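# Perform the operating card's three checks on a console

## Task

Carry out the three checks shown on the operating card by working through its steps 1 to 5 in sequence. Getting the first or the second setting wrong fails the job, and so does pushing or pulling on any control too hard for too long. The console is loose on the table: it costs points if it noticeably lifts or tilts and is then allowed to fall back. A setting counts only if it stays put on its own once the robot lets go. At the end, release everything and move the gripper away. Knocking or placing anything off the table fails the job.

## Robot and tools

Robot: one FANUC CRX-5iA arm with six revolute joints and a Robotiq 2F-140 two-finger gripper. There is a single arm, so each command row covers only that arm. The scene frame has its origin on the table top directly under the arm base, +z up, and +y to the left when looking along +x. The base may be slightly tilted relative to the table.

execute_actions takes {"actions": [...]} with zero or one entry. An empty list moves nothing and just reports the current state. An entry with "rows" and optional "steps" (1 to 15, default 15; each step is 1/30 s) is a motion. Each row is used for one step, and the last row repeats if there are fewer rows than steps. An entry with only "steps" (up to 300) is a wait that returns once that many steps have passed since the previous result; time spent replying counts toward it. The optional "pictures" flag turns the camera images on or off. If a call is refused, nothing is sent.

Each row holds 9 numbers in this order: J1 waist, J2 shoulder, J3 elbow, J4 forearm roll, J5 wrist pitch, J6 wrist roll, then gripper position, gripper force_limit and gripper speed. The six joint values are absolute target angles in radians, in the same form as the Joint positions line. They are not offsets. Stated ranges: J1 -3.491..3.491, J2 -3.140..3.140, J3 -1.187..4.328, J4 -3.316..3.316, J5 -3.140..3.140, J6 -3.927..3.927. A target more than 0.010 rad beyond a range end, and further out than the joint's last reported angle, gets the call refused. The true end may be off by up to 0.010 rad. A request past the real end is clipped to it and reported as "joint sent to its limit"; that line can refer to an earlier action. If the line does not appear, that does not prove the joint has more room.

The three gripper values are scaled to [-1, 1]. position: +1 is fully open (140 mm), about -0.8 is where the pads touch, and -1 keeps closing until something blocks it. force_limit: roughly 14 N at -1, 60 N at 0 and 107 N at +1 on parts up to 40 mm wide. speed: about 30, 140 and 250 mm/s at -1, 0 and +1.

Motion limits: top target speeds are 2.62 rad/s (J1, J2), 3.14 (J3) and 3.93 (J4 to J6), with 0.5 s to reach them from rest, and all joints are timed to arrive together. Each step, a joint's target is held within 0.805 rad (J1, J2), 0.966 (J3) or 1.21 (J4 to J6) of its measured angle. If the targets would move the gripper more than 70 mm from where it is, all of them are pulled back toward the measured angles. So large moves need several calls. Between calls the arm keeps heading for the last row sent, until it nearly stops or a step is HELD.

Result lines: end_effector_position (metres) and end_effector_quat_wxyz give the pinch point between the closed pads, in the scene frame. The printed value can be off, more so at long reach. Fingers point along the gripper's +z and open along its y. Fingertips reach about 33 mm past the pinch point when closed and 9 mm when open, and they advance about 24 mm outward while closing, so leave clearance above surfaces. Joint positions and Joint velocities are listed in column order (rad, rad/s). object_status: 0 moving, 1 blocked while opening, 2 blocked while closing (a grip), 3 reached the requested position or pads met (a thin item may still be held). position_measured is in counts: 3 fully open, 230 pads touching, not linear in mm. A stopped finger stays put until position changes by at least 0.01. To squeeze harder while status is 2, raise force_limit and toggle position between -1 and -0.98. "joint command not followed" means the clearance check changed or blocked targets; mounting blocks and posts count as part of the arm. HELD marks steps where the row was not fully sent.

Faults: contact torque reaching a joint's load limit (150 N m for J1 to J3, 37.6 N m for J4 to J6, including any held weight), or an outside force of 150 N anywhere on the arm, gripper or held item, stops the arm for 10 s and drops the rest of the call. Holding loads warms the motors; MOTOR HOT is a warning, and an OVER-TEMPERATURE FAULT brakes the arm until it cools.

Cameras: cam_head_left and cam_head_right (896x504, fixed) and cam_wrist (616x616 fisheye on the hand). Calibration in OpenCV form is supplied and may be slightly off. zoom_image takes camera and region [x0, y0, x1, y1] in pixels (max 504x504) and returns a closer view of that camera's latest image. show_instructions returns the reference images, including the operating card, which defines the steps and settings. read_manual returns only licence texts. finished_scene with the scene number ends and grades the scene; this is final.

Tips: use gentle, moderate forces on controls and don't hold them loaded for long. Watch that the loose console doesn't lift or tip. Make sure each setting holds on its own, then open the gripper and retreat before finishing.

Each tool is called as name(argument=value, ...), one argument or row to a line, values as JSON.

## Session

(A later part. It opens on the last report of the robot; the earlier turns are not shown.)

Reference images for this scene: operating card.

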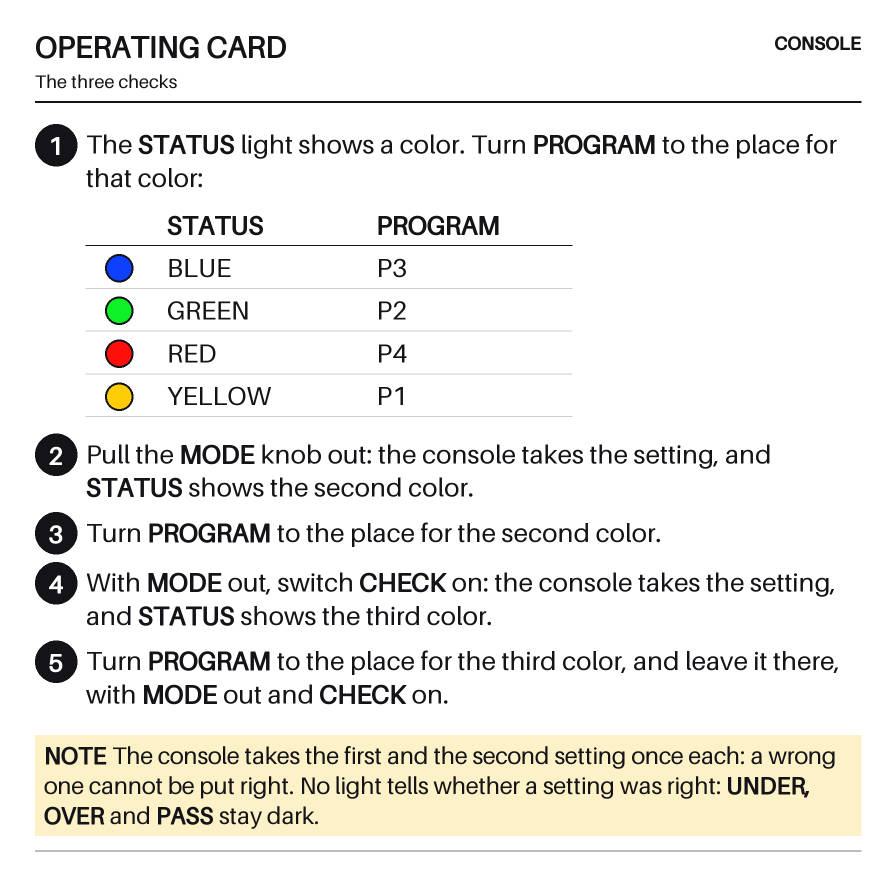

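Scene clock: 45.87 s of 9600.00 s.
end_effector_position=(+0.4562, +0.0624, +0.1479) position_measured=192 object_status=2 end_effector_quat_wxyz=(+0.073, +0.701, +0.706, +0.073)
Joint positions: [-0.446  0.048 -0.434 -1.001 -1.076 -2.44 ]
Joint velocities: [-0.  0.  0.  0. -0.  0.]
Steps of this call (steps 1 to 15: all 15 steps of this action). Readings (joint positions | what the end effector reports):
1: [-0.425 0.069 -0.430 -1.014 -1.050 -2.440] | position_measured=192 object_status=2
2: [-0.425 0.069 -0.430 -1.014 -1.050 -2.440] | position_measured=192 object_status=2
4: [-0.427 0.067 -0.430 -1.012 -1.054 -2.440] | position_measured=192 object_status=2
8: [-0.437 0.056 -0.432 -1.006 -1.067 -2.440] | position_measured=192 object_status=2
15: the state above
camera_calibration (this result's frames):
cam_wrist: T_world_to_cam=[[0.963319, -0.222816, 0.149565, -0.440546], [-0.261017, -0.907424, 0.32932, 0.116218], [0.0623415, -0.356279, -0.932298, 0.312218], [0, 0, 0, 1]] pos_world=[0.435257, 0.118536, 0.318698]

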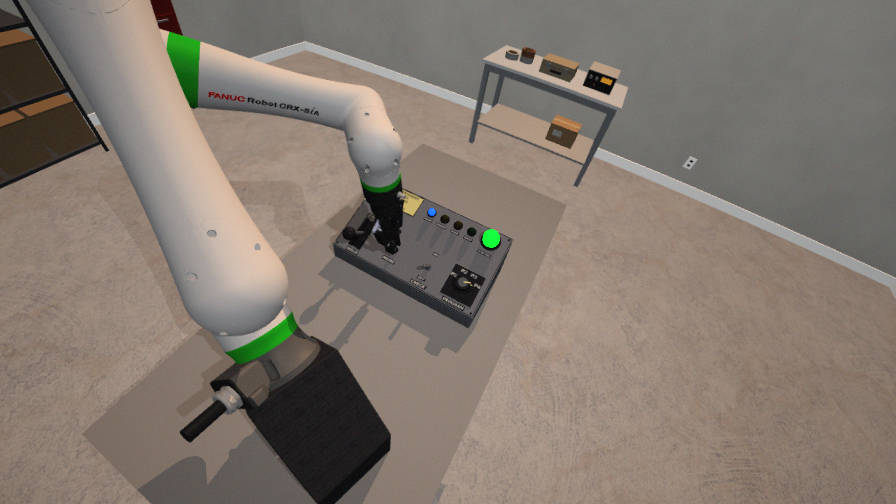

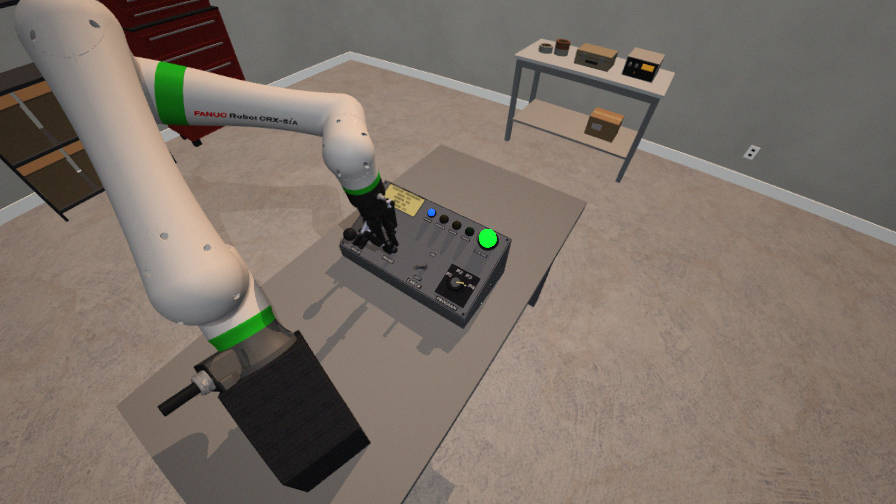

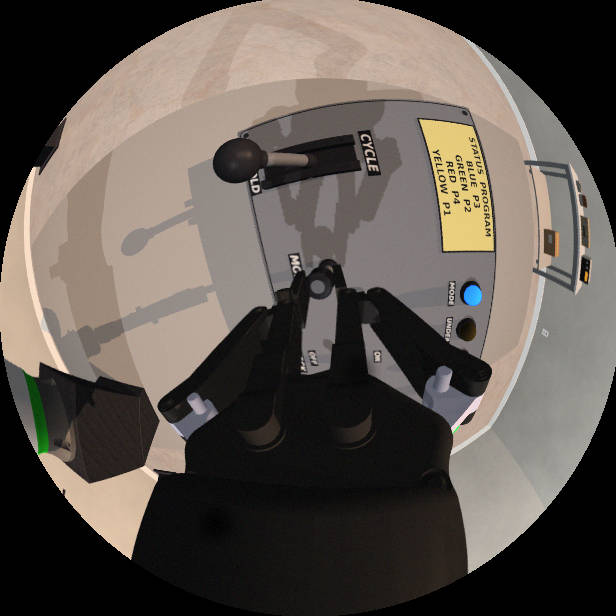

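Green → P2.

execute_actions(
  actions=[
    {"rows":[[-0.4456,0.0481,-0.4335,-1.0011,-1.0757,-2.44,0,-0.8,0.3]],"steps":10},
  ],
  pictures=false,
)

execute_actions(
  actions=[
    {"rows":[[-0.528,-0.01,-0.42,-0.952,-1.172,-2.44,0,-0.8,0.5]],"steps":11},
  ],
  pictures=false,
)

execute_actions(
  actions=[
    {"rows":[[-0.841,0.5857,-0.1387,-0.9495,-1.212,-1.91,0,-0.8,0.5]]},
  ],
  pictures=false,
)

execute_actions(
  actions=[
    {"steps":13},
  ],
  pictures=false,
)

execute_actions(
  actions=[
    {"rows":[[-0.7694,0.6489,-0.1444,-1.0109,-1.1304,-1.91,0,-0.8,0.5]],"steps":12},
  ],
)

Scene clock: 51.03 s of 9600.00 s.
end_effector_position=(+0.4563, +0.0623, +0.1479) position_measured=129 object_status=0 end_effector_quat_wxyz=(+0.073, +0.701, +0.706, +0.073)
Joint positions: [-0.446  0.048 -0.434 -1.001 -1.076 -2.44 ]
Joint velocities: [ 0.001  0.     0.001  0.     0.    -0.   ]
Steps of this call (steps 1 to 15: the robot went on to your last target; steps 16 to 90: nothing new was sent; then 1.83 s passed at rest; steps 91 to 100: all 10 steps of this action). Readings (joint positions | what the end effector reports):
91: [-0.446 0.048 -0.434 -1.001 -1.076 -2.440] | position_measured=192 object_status=0
92: [-0.446 0.048 -0.434 -1.001 -1.076 -2.440] | position_measured=192 object_status=0
94: [-0.446 0.048 -0.434 -1.001 -1.076 -2.440] | position_measured=168 object_status=0
98: [-0.446 0.048 -0.434 -1.001 -1.076 -2.440] | position_measured=132 object_status=0
100: the state above

Scene clock: 51.40 s of 9600.00 s.
end_effector_position=(+0.4469, +0.0592, +0.1918) position_measured=129 object_status=3 end_effector_quat_wxyz=(+0.077, +0.693, +0.713, +0.070)
Joint positions: [-0.528 -0.01  -0.42  -0.952 -1.172 -2.44 ]
Joint velocities: [ 0.    -0.     0.     0.002 -0.003 -0.   ]
Steps of this call (steps 1 to 11: all 11 steps of this action). Readings (joint positions | what the end effector reports):
1: [-0.446 0.048 -0.434 -1.001 -1.076 -2.440] | position_measured=129 object_status=0
2: [-0.449 0.046 -0.433 -1.000 -1.079 -2.440] | position_measured=129 object_status=0
4: [-0.473 0.029 -0.429 -0.985 -1.107 -2.440] | position_measured=129 object_status=3
8: [-0.527 -0.009 -0.420 -0.953 -1.170 -2.440] | position_measured=129 object_status=3
11: the state above

Scene clock: 51.90 s of 9600.00 s.
end_effector_position=(+0.4672, -0.0837, +0.1921) position_measured=129 object_status=3 end_effector_quat_wxyz=(+0.079, +0.673, +0.733, +0.063)
Joint positions: [-0.726  0.367 -0.242 -0.95  -1.197 -2.105]
Joint velocities: [-0.512  0.974  0.461  0.004 -0.065  0.861]
Steps of this call (steps 1 to 15: all 15 steps of this action). Readings (joint positions | what the end effector reports):
1: [-0.528 -0.010 -0.420 -0.952 -1.172 -2.440] | position_measured=129 object_status=3
2: [-0.530 -0.007 -0.418 -0.952 -1.172 -2.437] | position_measured=129 object_status=3
4: [-0.542 0.017 -0.407 -0.952 -1.174 -2.416] | position_measured=129 object_status=3
8: [-0.602 0.132 -0.353 -0.951 -1.181 -2.314] | position_measured=129 object_status=3
15: the state above

Scene clock: 52.33 s of 9600.00 s.
end_effector_position=(+0.4548, -0.1721, +0.1851) position_measured=129 object_status=3 end_effector_quat_wxyz=(+0.078, +0.660, +0.744, +0.069)
Joint positions: [-0.841  0.585 -0.139 -0.949 -1.212 -1.91 ]
Joint velocities: [-0.     0.003 -0.001  0.     0.001  0.001]
Steps of this call (steps 1 to 13: the robot went on to your last target). Readings (joint positions | what the end effector reports):
1: [-0.743 0.399 -0.227 -0.950 -1.199 -2.076] | position_measured=129 object_status=3
2: [-0.760 0.432 -0.211 -0.950 -1.202 -2.047] | position_measured=129 object_status=3
4: [-0.794 0.496 -0.181 -0.950 -1.206 -1.990] | position_measured=129 object_status=3
8: [-0.837 0.578 -0.143 -0.950 -1.211 -1.917] | position_measured=129 object_status=3
13: the state above

Scene clock: 52.73 s of 9600.00 s.
end_effector_position=(+0.4667, -0.1731, +0.1330) position_measured=129 object_status=3 end_effector_quat_wxyz=(+0.077, +0.672, +0.733, +0.070)
Joint positions: [-0.769  0.649 -0.144 -1.011 -1.13  -1.91 ]
Joint velocities: [ 0.    -0.001 -0.    -0.     0.002  0.   ]
Steps of this call (steps 1 to 12: all 12 steps of this action). Readings (joint positions | what the end effector reports):
1: [-0.841 0.586 -0.139 -0.949 -1.212 -1.910] | position_measured=129 object_status=3
2: [-0.838 0.589 -0.139 -0.952 -1.209 -1.910] | position_measured=129 object_status=3
4: [-0.815 0.610 -0.141 -0.973 -1.181 -1.910] | position_measured=129 object_status=3
8: [-0.770 0.649 -0.144 -1.010 -1.131 -1.910] | position_measured=129 object_status=3
12: the state above
camera_calibration (this result's frames):
cam_wrist: T_world_to_cam=[[0.977509, -0.143708, 0.154354, -0.494552], [-0.189623, -0.919239, 0.345026, -0.127305], [0.0923052, -0.366535, -0.925814, 0.197149], [0, 0, 0, 1]] pos_world=[0.441091, -0.115832, 0.302783]

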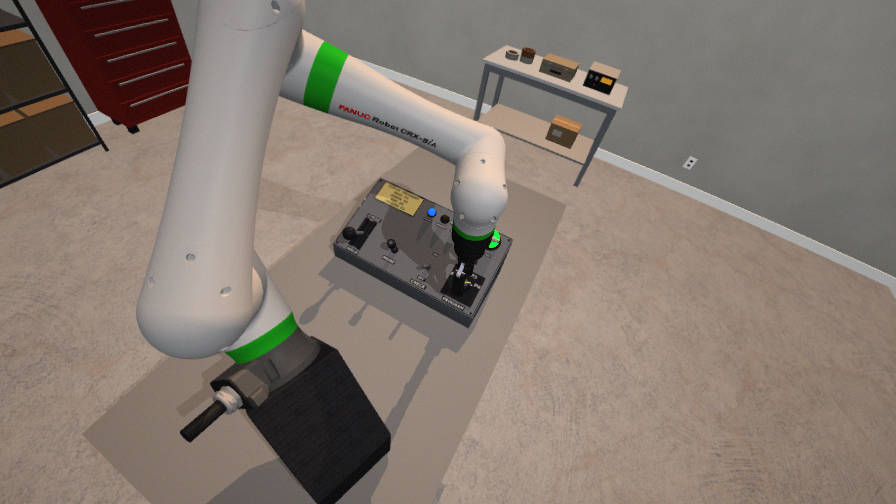

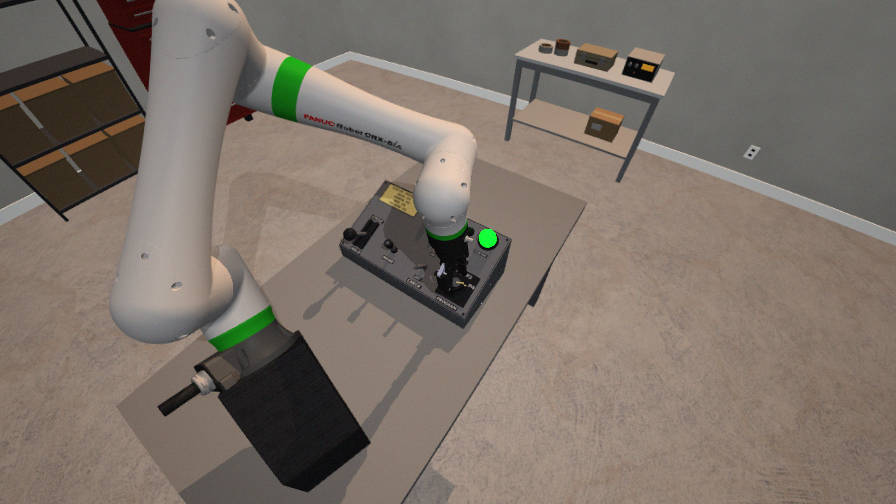

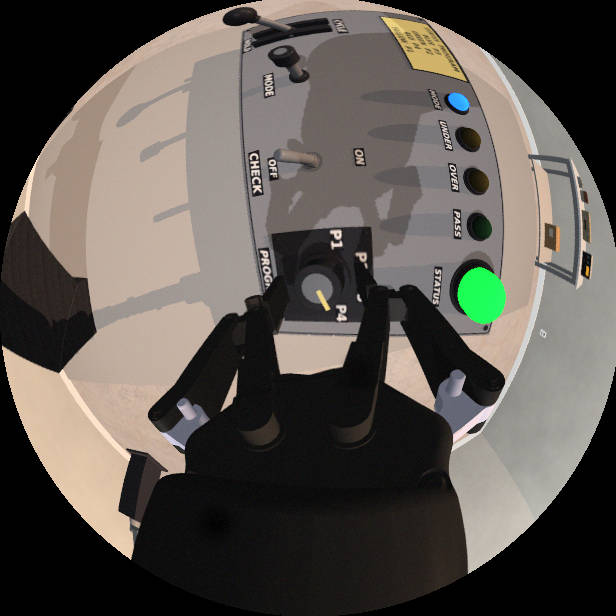

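execute_actions(
  actions=[
    {"rows":[[-0.7694,0.6489,-0.1444,-1.0109,-1.1304,-1.91,-1,-0.8,0]],"steps":13},
  ],
  pictures=false,
)

execute_actions(
  actions=[
    {"rows":[[-0.7694,0.6489,-0.1444,-1.0109,-1.1304,-0.46,-1,-0.8,0]]},
  ],
  pictures=false,
)

execute_actions(
  actions=[
    {"steps":13},
  ],
  pictures=false,
)

execute_actions(
  actions=[
    {"rows":[[-0.7694,0.6489,-0.1444,-1.0109,-1.1304,-0.46,0,-0.8,0.5]],"steps":9},
  ],
  pictures=false,
)

execute_actions(
  actions=[
    {"rows":[[-0.841,0.5857,-0.1387,-0.9495,-1.212,-0.46,0,-0.8,0.5]],"steps":11},
  ],
  pictures=false,
)

execute_actions(
  actions=[
    {"rows":[[-0.7079,0.2908,-0.2989,-0.9699,-1.206,0.95,0.1,-0.7,0.5]]},
  ],
  pictures=false,
)

execute_actions(
  actions=[
    {"steps":14},
  ],
)

zoom_image(
  camera="cam_wrist",
  region=[200,110,440,330],
)

Scene clock: 63.47 s of 9600.00 s.
end_effector_position=(+0.4665, -0.1731, +0.1329) position_measured=162 object_status=0 end_effector_quat_wxyz=(+0.077, +0.672, +0.733, +0.070)
Joint positions: [-0.769  0.649 -0.145 -1.011 -1.13  -1.91 ]
Joint velocities: [-0.001 -0.     0.    -0.002 -0.     0.   ]
Steps of this call (steps 1 to 15: the robot went on to your last target; steps 16 to 90: nothing new was sent; then 7.30 s passed at rest; steps 91 to 103: all 13 steps of this action). Readings (joint positions | what the end effector reports):
91: [-0.769 0.649 -0.144 -1.011 -1.130 -1.910] | position_measured=129 object_status=0
92: [-0.769 0.649 -0.144 -1.011 -1.130 -1.910] | position_measured=133 object_status=0
94: [-0.769 0.649 -0.144 -1.011 -1.130 -1.910] | position_measured=148 object_status=0
98: [-0.769 0.649 -0.145 -1.011 -1.130 -1.910] | position_measured=162 object_status=0
103: the state above

Scene clock: 63.97 s of 9600.00 s.
end_effector_position=(+0.4668, -0.1732, +0.1330) position_measured=163 object_status=2 end_effector_quat_wxyz=(+0.099, +0.311, +0.945, +0.033)
Joint positions: [-0.769  0.649 -0.144 -1.011 -1.13  -1.064]
Joint velocities: [-0.     0.    -0.001 -0.     0.001  2.999]
Steps of this call (steps 1 to 15: all 15 steps of this action). Readings (joint positions | what the end effector reports):
1: [-0.769 0.649 -0.145 -1.011 -1.130 -1.910] | position_measured=162 object_status=2
2: [-0.769 0.649 -0.145 -1.011 -1.130 -1.904] | position_measured=162 object_status=2
4: [-0.769 0.649 -0.145 -1.011 -1.130 -1.869] | position_measured=162 object_status=2
8: [-0.769 0.649 -0.145 -1.011 -1.130 -1.693] | position_measured=162 object_status=2
15: the state above

Scene clock: 64.40 s of 9600.00 s.
end_effector_position=(+0.4669, -0.1732, +0.1330) position_measured=166 object_status=0 end_effector_quat_wxyz=(+0.104, +0.017, +0.994, +0.002)
Joint positions: [-0.769  0.649 -0.144 -1.011 -1.13  -0.46 ]
Joint velocities: [ 0.001  0.     0.    -0.     0.     0.007]
Steps of this call (steps 1 to 13: the robot went on to your last target). Readings (joint positions | what the end effector reports):
1: [-0.769 0.649 -0.144 -1.011 -1.130 -0.966] | position_measured=164 object_status=2
2: [-0.769 0.649 -0.144 -1.011 -1.130 -0.876] | position_measured=164 object_status=2
4: [-0.769 0.649 -0.144 -1.011 -1.130 -0.724] | position_measured=165 object_status=0
8: [-0.769 0.649 -0.144 -1.011 -1.130 -0.523] | position_measured=165 object_status=0
13: the state above

Scene clock: 64.70 s of 9600.00 s.
end_effector_position=(+0.4669, -0.1731, +0.1330) position_measured=129 object_status=0 end_effector_quat_wxyz=(+0.104, +0.016, +0.994, +0.002)
Joint positions: [-0.769  0.649 -0.144 -1.011 -1.13  -0.46 ]
Joint velocities: [-0.     0.    -0.001  0.002 -0.     0.   ]
Steps of this call (steps 1 to 9: all 9 steps of this action). Readings (joint positions | what the end effector reports):
1: [-0.769 0.649 -0.144 -1.011 -1.130 -0.460] | position_measured=166 object_status=0
2: [-0.769 0.649 -0.144 -1.011 -1.130 -0.460] | position_measured=166 object_status=0
4: [-0.769 0.649 -0.144 -1.012 -1.130 -0.460] | position_measured=140 object_status=0
8: [-0.769 0.649 -0.144 -1.011 -1.130 -0.460] | position_measured=129 object_status=0
9: the state above

Scene clock: 65.07 s of 9600.00 s.
end_effector_position=(+0.4548, -0.1721, +0.1850) position_measured=129 object_status=3 end_effector_quat_wxyz=(+0.104, +0.001, +0.995, +0.000)
Joint positions: [-0.841  0.586 -0.139 -0.95  -1.212 -0.46 ]
Joint velocities: [-0.     0.     0.     0.002 -0.    -0.   ]
Steps of this call (steps 1 to 11: all 11 steps of this action). Readings (joint positions | what the end effector reports):
1: [-0.769 0.649 -0.144 -1.011 -1.131 -0.460] | position_measured=129 object_status=0
2: [-0.772 0.646 -0.144 -1.008 -1.135 -0.460] | position_measured=129 object_status=0
4: [-0.796 0.625 -0.143 -0.987 -1.162 -0.460] | position_measured=129 object_status=0
8: [-0.841 0.586 -0.139 -0.950 -1.211 -0.460] | position_measured=129 object_status=3
11: the state above

Scene clock: 65.57 s of 9600.00 s.
end_effector_position=(+0.4596, -0.0940, +0.1887) position_measured=117 object_status=3 end_effector_quat_wxyz=(+0.093, -0.455, +0.885, -0.046)
Joint positions: [-0.754  0.4   -0.243 -0.965 -1.207  0.379]
Joint velocities: [ 0.239 -0.559 -0.287 -0.027  0.008  2.893]
Steps of this call (steps 1 to 15: all 15 steps of this action). Readings (joint positions | what the end effector reports):
1: [-0.841 0.586 -0.139 -0.950 -1.212 -0.460] | position_measured=129 object_status=0
2: [-0.840 0.585 -0.139 -0.950 -1.212 -0.454] | position_measured=123 object_status=0
4: [-0.835 0.576 -0.146 -0.953 -1.211 -0.419] | position_measured=117 object_status=0
8: [-0.814 0.533 -0.172 -0.958 -1.209 -0.243] | position_measured=117 object_status=0
15: the state above

Scene clock: 66.03 s of 9600.00 s.
end_effector_position=(+0.4575, -0.0516, +0.1917) position_measured=117 object_status=3 end_effector_quat_wxyz=(-0.075, +0.710, -0.697, +0.073)
Joint positions: [-0.708  0.291 -0.299 -0.97  -1.206  0.95 ]
Joint velocities: [ 0.    -0.001  0.001 -0.     0.     0.002]
Steps of this call (steps 1 to 14: the robot went on to your last target). Readings (joint positions | what the end effector reports):
1: [-0.747 0.382 -0.252 -0.966 -1.207 0.474] | position_measured=117 object_status=3
2: [-0.740 0.365 -0.261 -0.966 -1.207 0.560] | position_measured=117 object_status=3
4: [-0.728 0.337 -0.275 -0.968 -1.207 0.707] | position_measured=117 object_status=3
8: [-0.712 0.301 -0.294 -0.969 -1.206 0.897] | position_measured=117 object_status=3
14: the state above
camera_calibration (this result's frames):
cam_wrist: T_world_to_cam=[[-0.94389, 0.212604, -0.252729, 0.49838], [0.0946694, 0.907303, 0.409682, -0.0857844], [0.316402, 0.362769, -0.876521, 0.22262], [0, 0, 0, 1]] pos_world=[0.408099, -0.108885, 0.356231]

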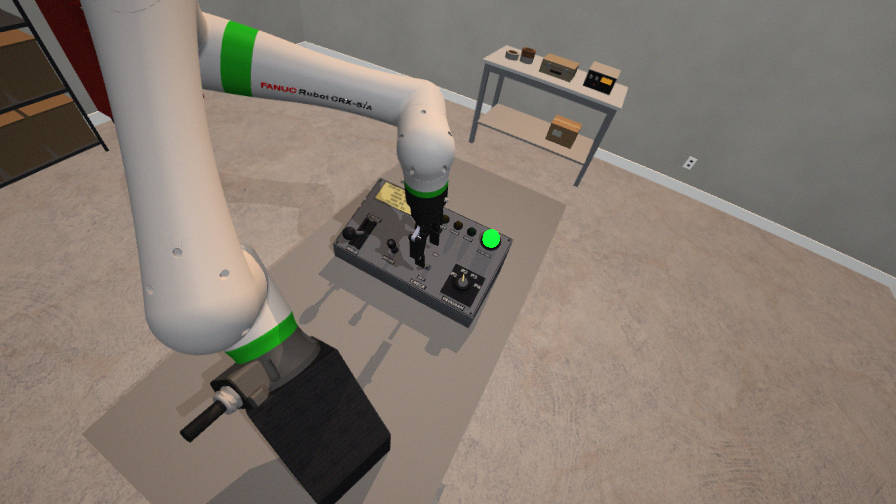

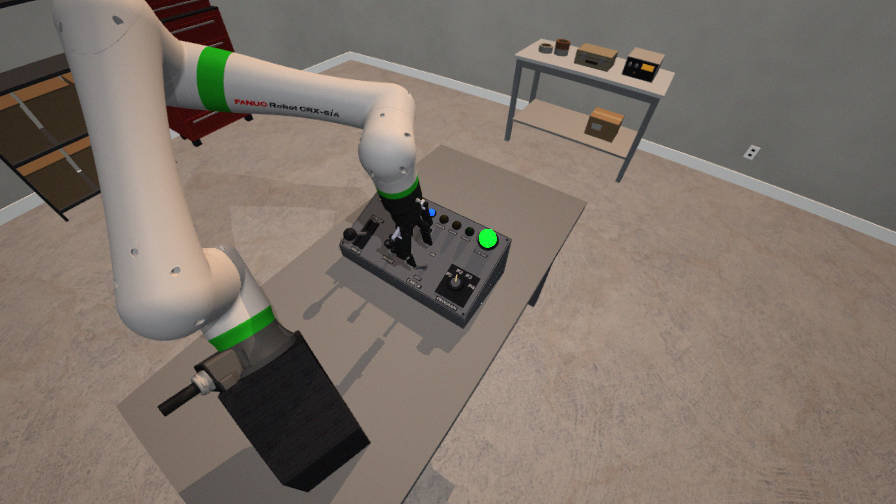

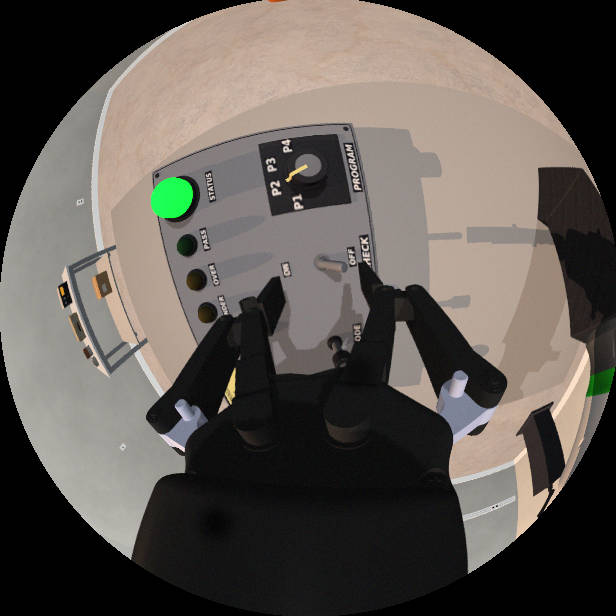

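Region (200, 110, 440, 330) of cam_wrist's 616x616 image, scaled by 2.100, with more detail than that image has; it fills the top 462 rows of this view, and the rest is white.

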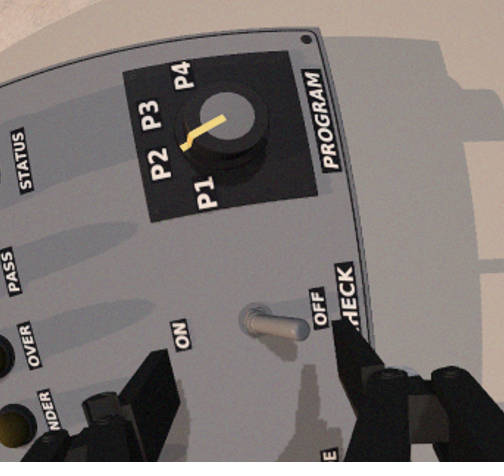

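execute_actions(
  actions=[
    {"rows":[[-0.6252,0.3634,-0.3113,-1.028,-1.0993,0.95,0.15,-0.7,0.5]],"steps":14},
  ],
)

Scene clock: 68.27 s of 9600.00 s.
end_effector_position=(+0.4677, -0.0564, +0.1379) position_measured=110 object_status=3 end_effector_quat_wxyz=(-0.073, +0.697, -0.710, +0.074)
Joint positions: [-0.625  0.363 -0.311 -1.028 -1.099  0.95 ]
Joint velocities: [-0.001  0.    -0.    -0.     0.001  0.   ]
Steps of this call (steps 1 to 30: the robot went on to your last target; steps 31 to 53: nothing new was sent; steps 54 to 67: all 14 steps of this action). Readings (joint positions | what the end effector reports):
54: [-0.708 0.291 -0.299 -0.970 -1.206 0.950] | position_measured=117 object_status=0
55: [-0.704 0.293 -0.299 -0.972 -1.201 0.950] | position_measured=113 object_status=0
57: [-0.681 0.314 -0.303 -0.989 -1.171 0.950] | position_measured=110 object_status=0
61: [-0.626 0.362 -0.311 -1.027 -1.101 0.950] | position_measured=110 object_status=3
67: the state above
camera_calibration (this result's frames):
cam_wrist: T_world_to_cam=[[-0.936105, 0.246893, -0.250502, 0.49336], [0.128529, 0.903086, 0.409775, -0.0764307], [0.327395, 0.351396, -0.877116, 0.168222], [0, 0, 0, 1]] pos_world=[0.416585, -0.111896, 0.302457]

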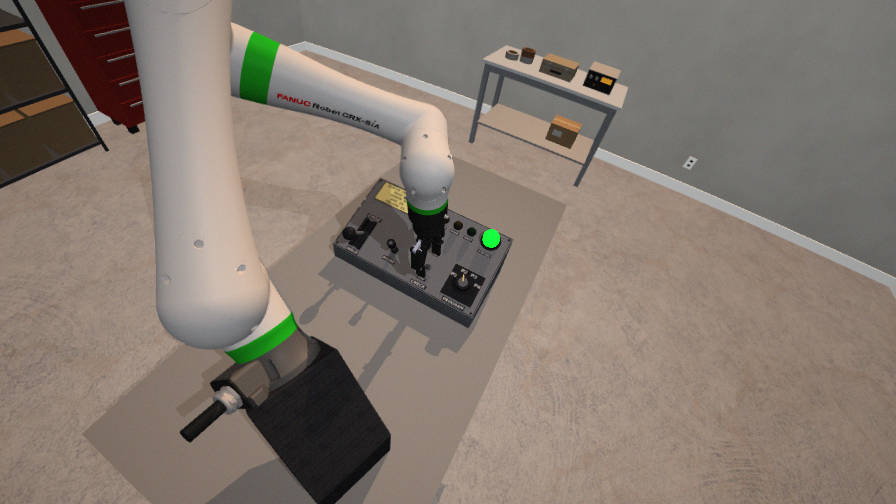

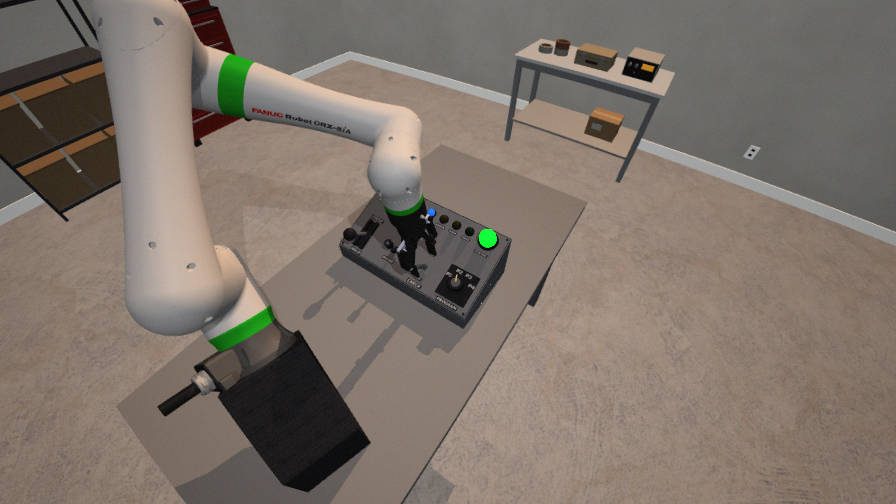

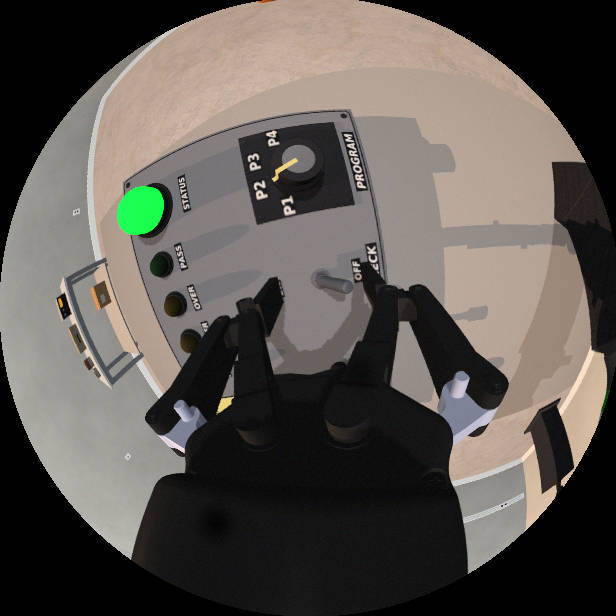

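execute_actions(
  actions=[
    {"rows":[[-0.6252,0.3634,-0.3113,-1.028,-1.0993,0.95,-1,-0.7,-0.6]],"steps":15},
  ],
  pictures=false,
)

execute_actions(
  actions=[
    {"steps":22},
  ],
  pictures=false,
)

execute_actions(
  actions=[
    {"rows":[[-0.6252,0.3634,-0.3113,-1.028,-1.0993,0.95,0.1,-0.7,0]],"steps":12},
  ],
  pictures=false,
)

execute_actions(
  actions=[
    {"rows":[[-0.7079,0.2908,-0.2989,-0.9699,-1.206,0.95,0.1,-0.7,0]],"steps":15},
  ],
)

Scene clock: 79.57 s of 9600.00 s.
end_effector_position=(+0.4677, -0.0565, +0.1379) position_measured=164 object_status=0 end_effector_quat_wxyz=(-0.073, +0.697, -0.710, +0.074)
Joint positions: [-0.625  0.363 -0.311 -1.028 -1.099  0.95 ]
Joint velocities: [-0.     0.     0.001 -0.    -0.    -0.   ]
Steps of this call (steps 1 to 15: the robot went on to your last target; steps 16 to 90: nothing new was sent; then 7.80 s passed at rest; steps 91 to 105: all 15 steps of this action). Readings (joint positions | what the end effector reports):
91: [-0.625 0.363 -0.311 -1.028 -1.099 0.950] | position_measured=110 object_status=0
92: [-0.625 0.363 -0.311 -1.028 -1.099 0.950] | position_measured=112 object_status=0
94: [-0.625 0.363 -0.311 -1.028 -1.099 0.950] | position_measured=120 object_status=0
98: [-0.625 0.363 -0.311 -1.028 -1.099 0.950] | position_measured=136 object_status=0
105: the state above

Scene clock: 80.30 s of 9600.00 s.
end_effector_position=(+0.4677, -0.0565, +0.1379) position_measured=214 object_status=2 end_effector_quat_wxyz=(-0.073, +0.697, -0.710, +0.074)
Joint positions: [-0.625  0.363 -0.311 -1.028 -1.099  0.95 ]
Joint velocities: [ 0.001  0.     0.     0.     0.    -0.   ]
Steps of this call (steps 1 to 15: the robot went on to your last target; steps 16 to 22: nothing new was sent). Readings (joint positions | what the end effector reports):
1: [-0.625 0.363 -0.311 -1.028 -1.099 0.950] | position_measured=168 object_status=0
2: [-0.625 0.363 -0.311 -1.028 -1.099 0.950] | position_measured=172 object_status=0
4: [-0.625 0.363 -0.311 -1.028 -1.099 0.950] | position_measured=180 object_status=0
8: [-0.625 0.363 -0.311 -1.028 -1.099 0.950] | position_measured=196 object_status=0
22: the state above
The arm was judged still, so your last target was given up. Only a new action makes it travel on or press farther. Fingers that are still opening or closing keep moving.

Scene clock: 80.70 s of 9600.00 s.
end_effector_position=(+0.4678, -0.0564, +0.1380) position_measured=134 object_status=0 end_effector_quat_wxyz=(-0.073, +0.697, -0.710, +0.074)
Joint positions: [-0.625  0.363 -0.311 -1.028 -1.099  0.95 ]
Joint velocities: [ 0.  0.  0.  0. -0.  0.]
Steps of this call (steps 1 to 12: all 12 steps of this action). Readings (joint positions | what the end effector reports):
1: [-0.625 0.363 -0.311 -1.028 -1.099 0.950] | position_measured=214 object_status=0
2: [-0.625 0.363 -0.311 -1.028 -1.099 0.950] | position_measured=214 object_status=0
4: [-0.625 0.363 -0.311 -1.028 -1.099 0.950] | position_measured=195 object_status=0
8: [-0.625 0.363 -0.311 -1.028 -1.099 0.950] | position_measured=164 object_status=0
12: the state above

Scene clock: 81.20 s of 9600.00 s.
end_effector_position=(+0.4575, -0.0516, +0.1917) position_measured=117 object_status=3 end_effector_quat_wxyz=(-0.075, +0.710, -0.697, +0.073)
Joint positions: [-0.708  0.291 -0.299 -0.97  -1.206  0.95 ]
Joint velocities: [0.001 0.    0.001 0.001 0.    0.   ]
Steps of this call (steps 1 to 15: all 15 steps of this action). Readings (joint positions | what the end effector reports):
1: [-0.625 0.363 -0.311 -1.028 -1.099 0.950] | position_measured=126 object_status=0
2: [-0.629 0.361 -0.311 -1.026 -1.104 0.950] | position_measured=119 object_status=0
4: [-0.652 0.340 -0.308 -1.009 -1.135 0.950] | position_measured=117 object_status=0
8: [-0.707 0.292 -0.299 -0.971 -1.204 0.950] | position_measured=117 object_status=3
15: the state above
camera_calibration (this result's frames):
cam_wrist: T_world_to_cam=[[-0.943907, 0.212513, -0.252741, 0.498359], [0.0945778, 0.907312, 0.409682, -0.0857493], [0.316378, 0.362798, -0.876517, 0.222628], [0, 0, 0, 1]] pos_world=[0.40808, -0.108876, 0.356223]

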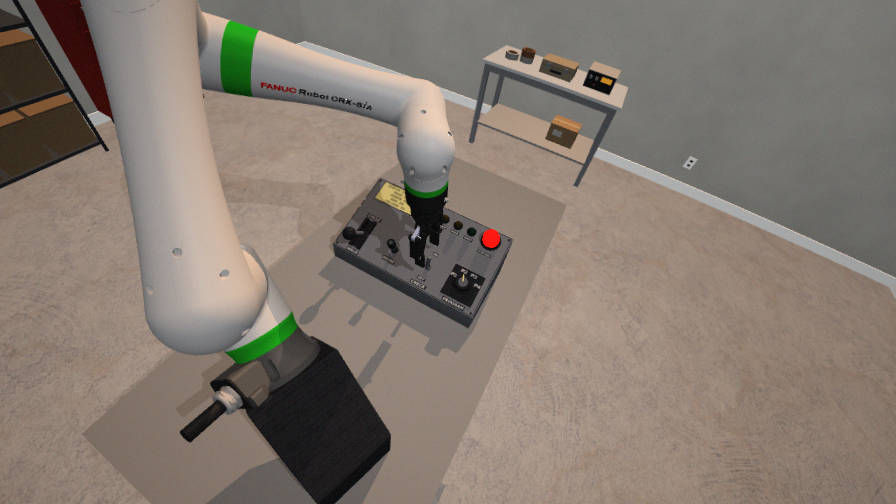

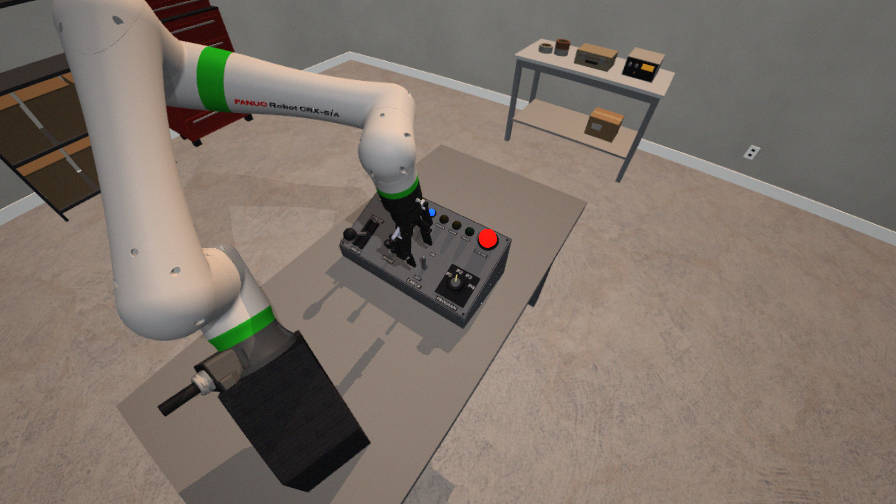

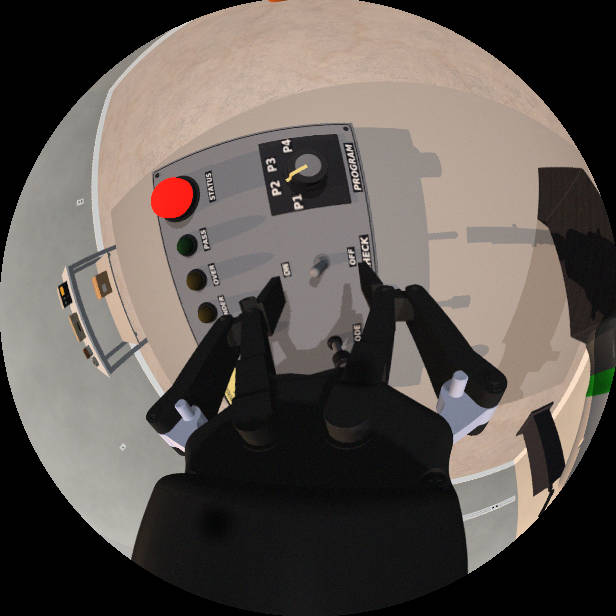

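Red → P4.

execute_actions(
  actions=[
    {"rows":[[-0.841,0.5857,-0.1387,-0.9495,-1.212,-0.46,0,-0.8,0.5]],"steps":15},
  ],
  pictures=false,
)

execute_actions(
  actions=[
    {"steps":14},
  ],
  pictures=false,
)

execute_actions(
  actions=[
    {"rows":[[-0.7694,0.6489,-0.1444,-1.0109,-1.1304,-0.46,0,-0.8,0.5]],"steps":15},
  ],
)

Scene clock: 83.93 s of 9600.00 s.
end_effector_position=(+0.4598, -0.1263, +0.1891) position_measured=129 object_status=3 end_effector_quat_wxyz=(+0.099, -0.312, +0.944, -0.033)
Joint positions: [-0.791  0.475 -0.199 -0.957 -1.21   0.113]
Joint velocities: [-0.254  0.559  0.303  0.039 -0.011 -2.883]
Steps of this call (steps 1 to 15: the robot went on to your last target; steps 16 to 67: nothing new was sent; steps 68 to 82: all 15 steps of this action). Readings (joint positions | what the end effector reports):
68: [-0.708 0.291 -0.299 -0.970 -1.206 0.950] | position_measured=117 object_status=0
69: [-0.708 0.292 -0.298 -0.970 -1.206 0.945] | position_measured=122 object_status=0
71: [-0.712 0.301 -0.293 -0.969 -1.206 0.909] | position_measured=129 object_status=0
75: [-0.731 0.343 -0.270 -0.966 -1.207 0.733] | position_measured=129 object_status=0
82: the state above

Scene clock: 84.40 s of 9600.00 s.
end_effector_position=(+0.4548, -0.1721, +0.1850) position_measured=129 object_status=3 end_effector_quat_wxyz=(+0.104, +0.001, +0.995, +0.000)
Joint positions: [-0.841  0.586 -0.139 -0.95  -1.212 -0.46 ]
Joint velocities: [ 0.     0.    -0.     0.    -0.    -0.002]
Steps of this call (steps 1 to 14: the robot went on to your last target). Readings (joint positions | what the end effector reports):
1: [-0.799 0.494 -0.189 -0.956 -1.210 0.019] | position_measured=129 object_status=3
2: [-0.807 0.510 -0.180 -0.955 -1.210 -0.068] | position_measured=129 object_status=3
4: [-0.820 0.539 -0.164 -0.953 -1.211 -0.215] | position_measured=129 object_status=3
8: [-0.836 0.575 -0.144 -0.950 -1.212 -0.406] | position_measured=129 object_status=3
14: the state above

Scene clock: 84.90 s of 9600.00 s.
end_effector_position=(+0.4668, -0.1732, +0.1330) position_measured=129 object_status=3 end_effector_quat_wxyz=(+0.104, +0.016, +0.994, +0.002)
Joint positions: [-0.769  0.649 -0.144 -1.011 -1.13  -0.46 ]
Joint velocities: [ 0.     0.    -0.    -0.001 -0.     0.   ]
Steps of this call (steps 1 to 15: all 15 steps of this action). Readings (joint positions | what the end effector reports):
1: [-0.841 0.586 -0.139 -0.950 -1.212 -0.460] | position_measured=129 object_status=3
2: [-0.838 0.589 -0.139 -0.952 -1.209 -0.460] | position_measured=129 object_status=3
4: [-0.815 0.610 -0.140 -0.973 -1.181 -0.460] | position_measured=129 object_status=3
8: [-0.770 0.649 -0.144 -1.010 -1.131 -0.460] | position_measured=129 object_status=3
15: the state above
camera_calibration (this result's frames):
cam_wrist: T_world_to_cam=[[0.266779, 0.96375, 0.00383989, 0.0489612], [0.801118, -0.223971, 0.55502, -0.497304], [0.535761, -0.144991, -0.831828, 0.0160168], [0, 0, 0, 1]] pos_world=[0.376756, -0.156246, 0.289149]

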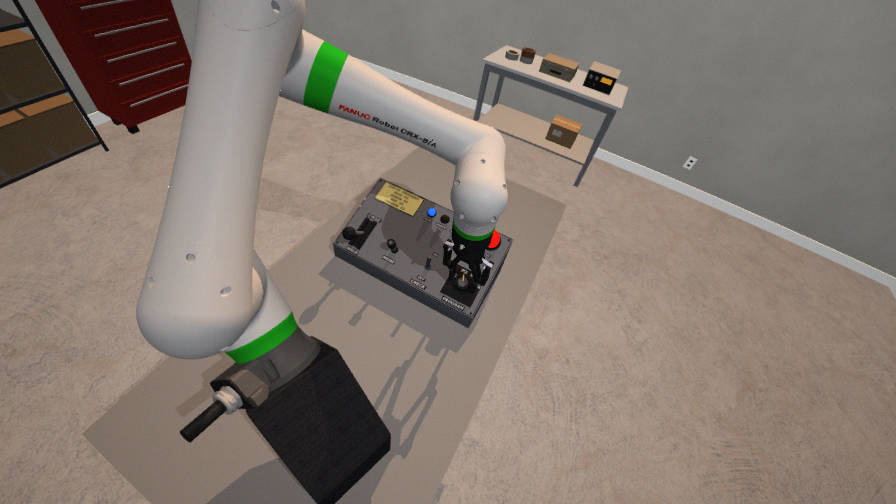

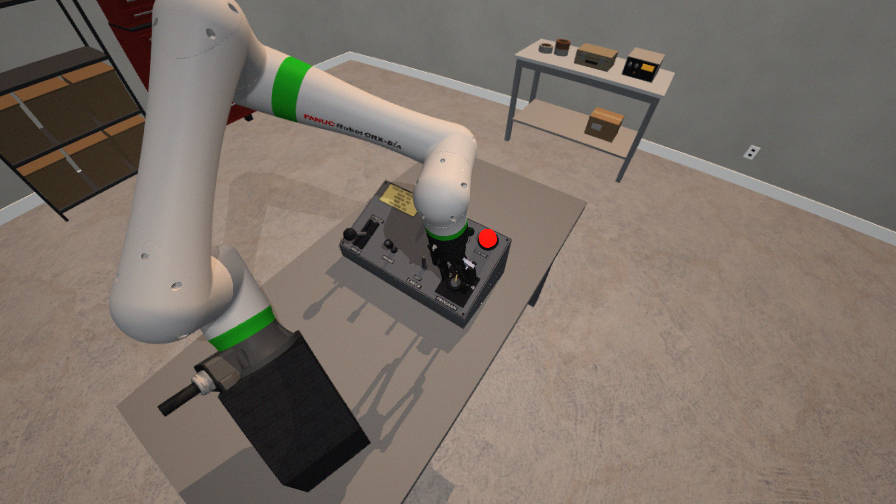

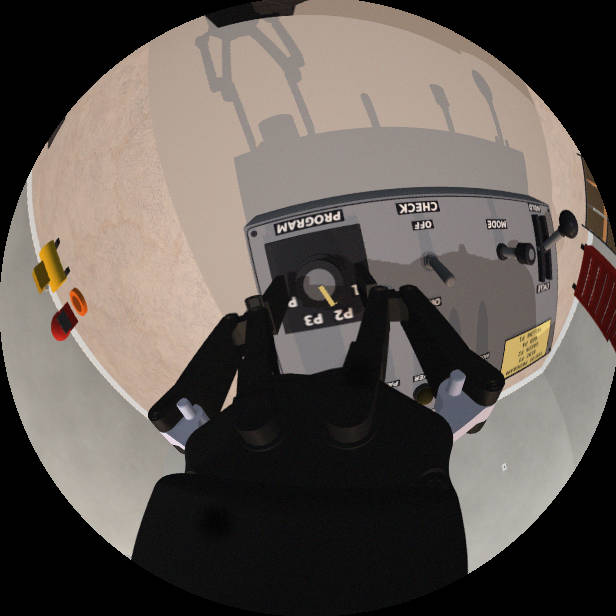

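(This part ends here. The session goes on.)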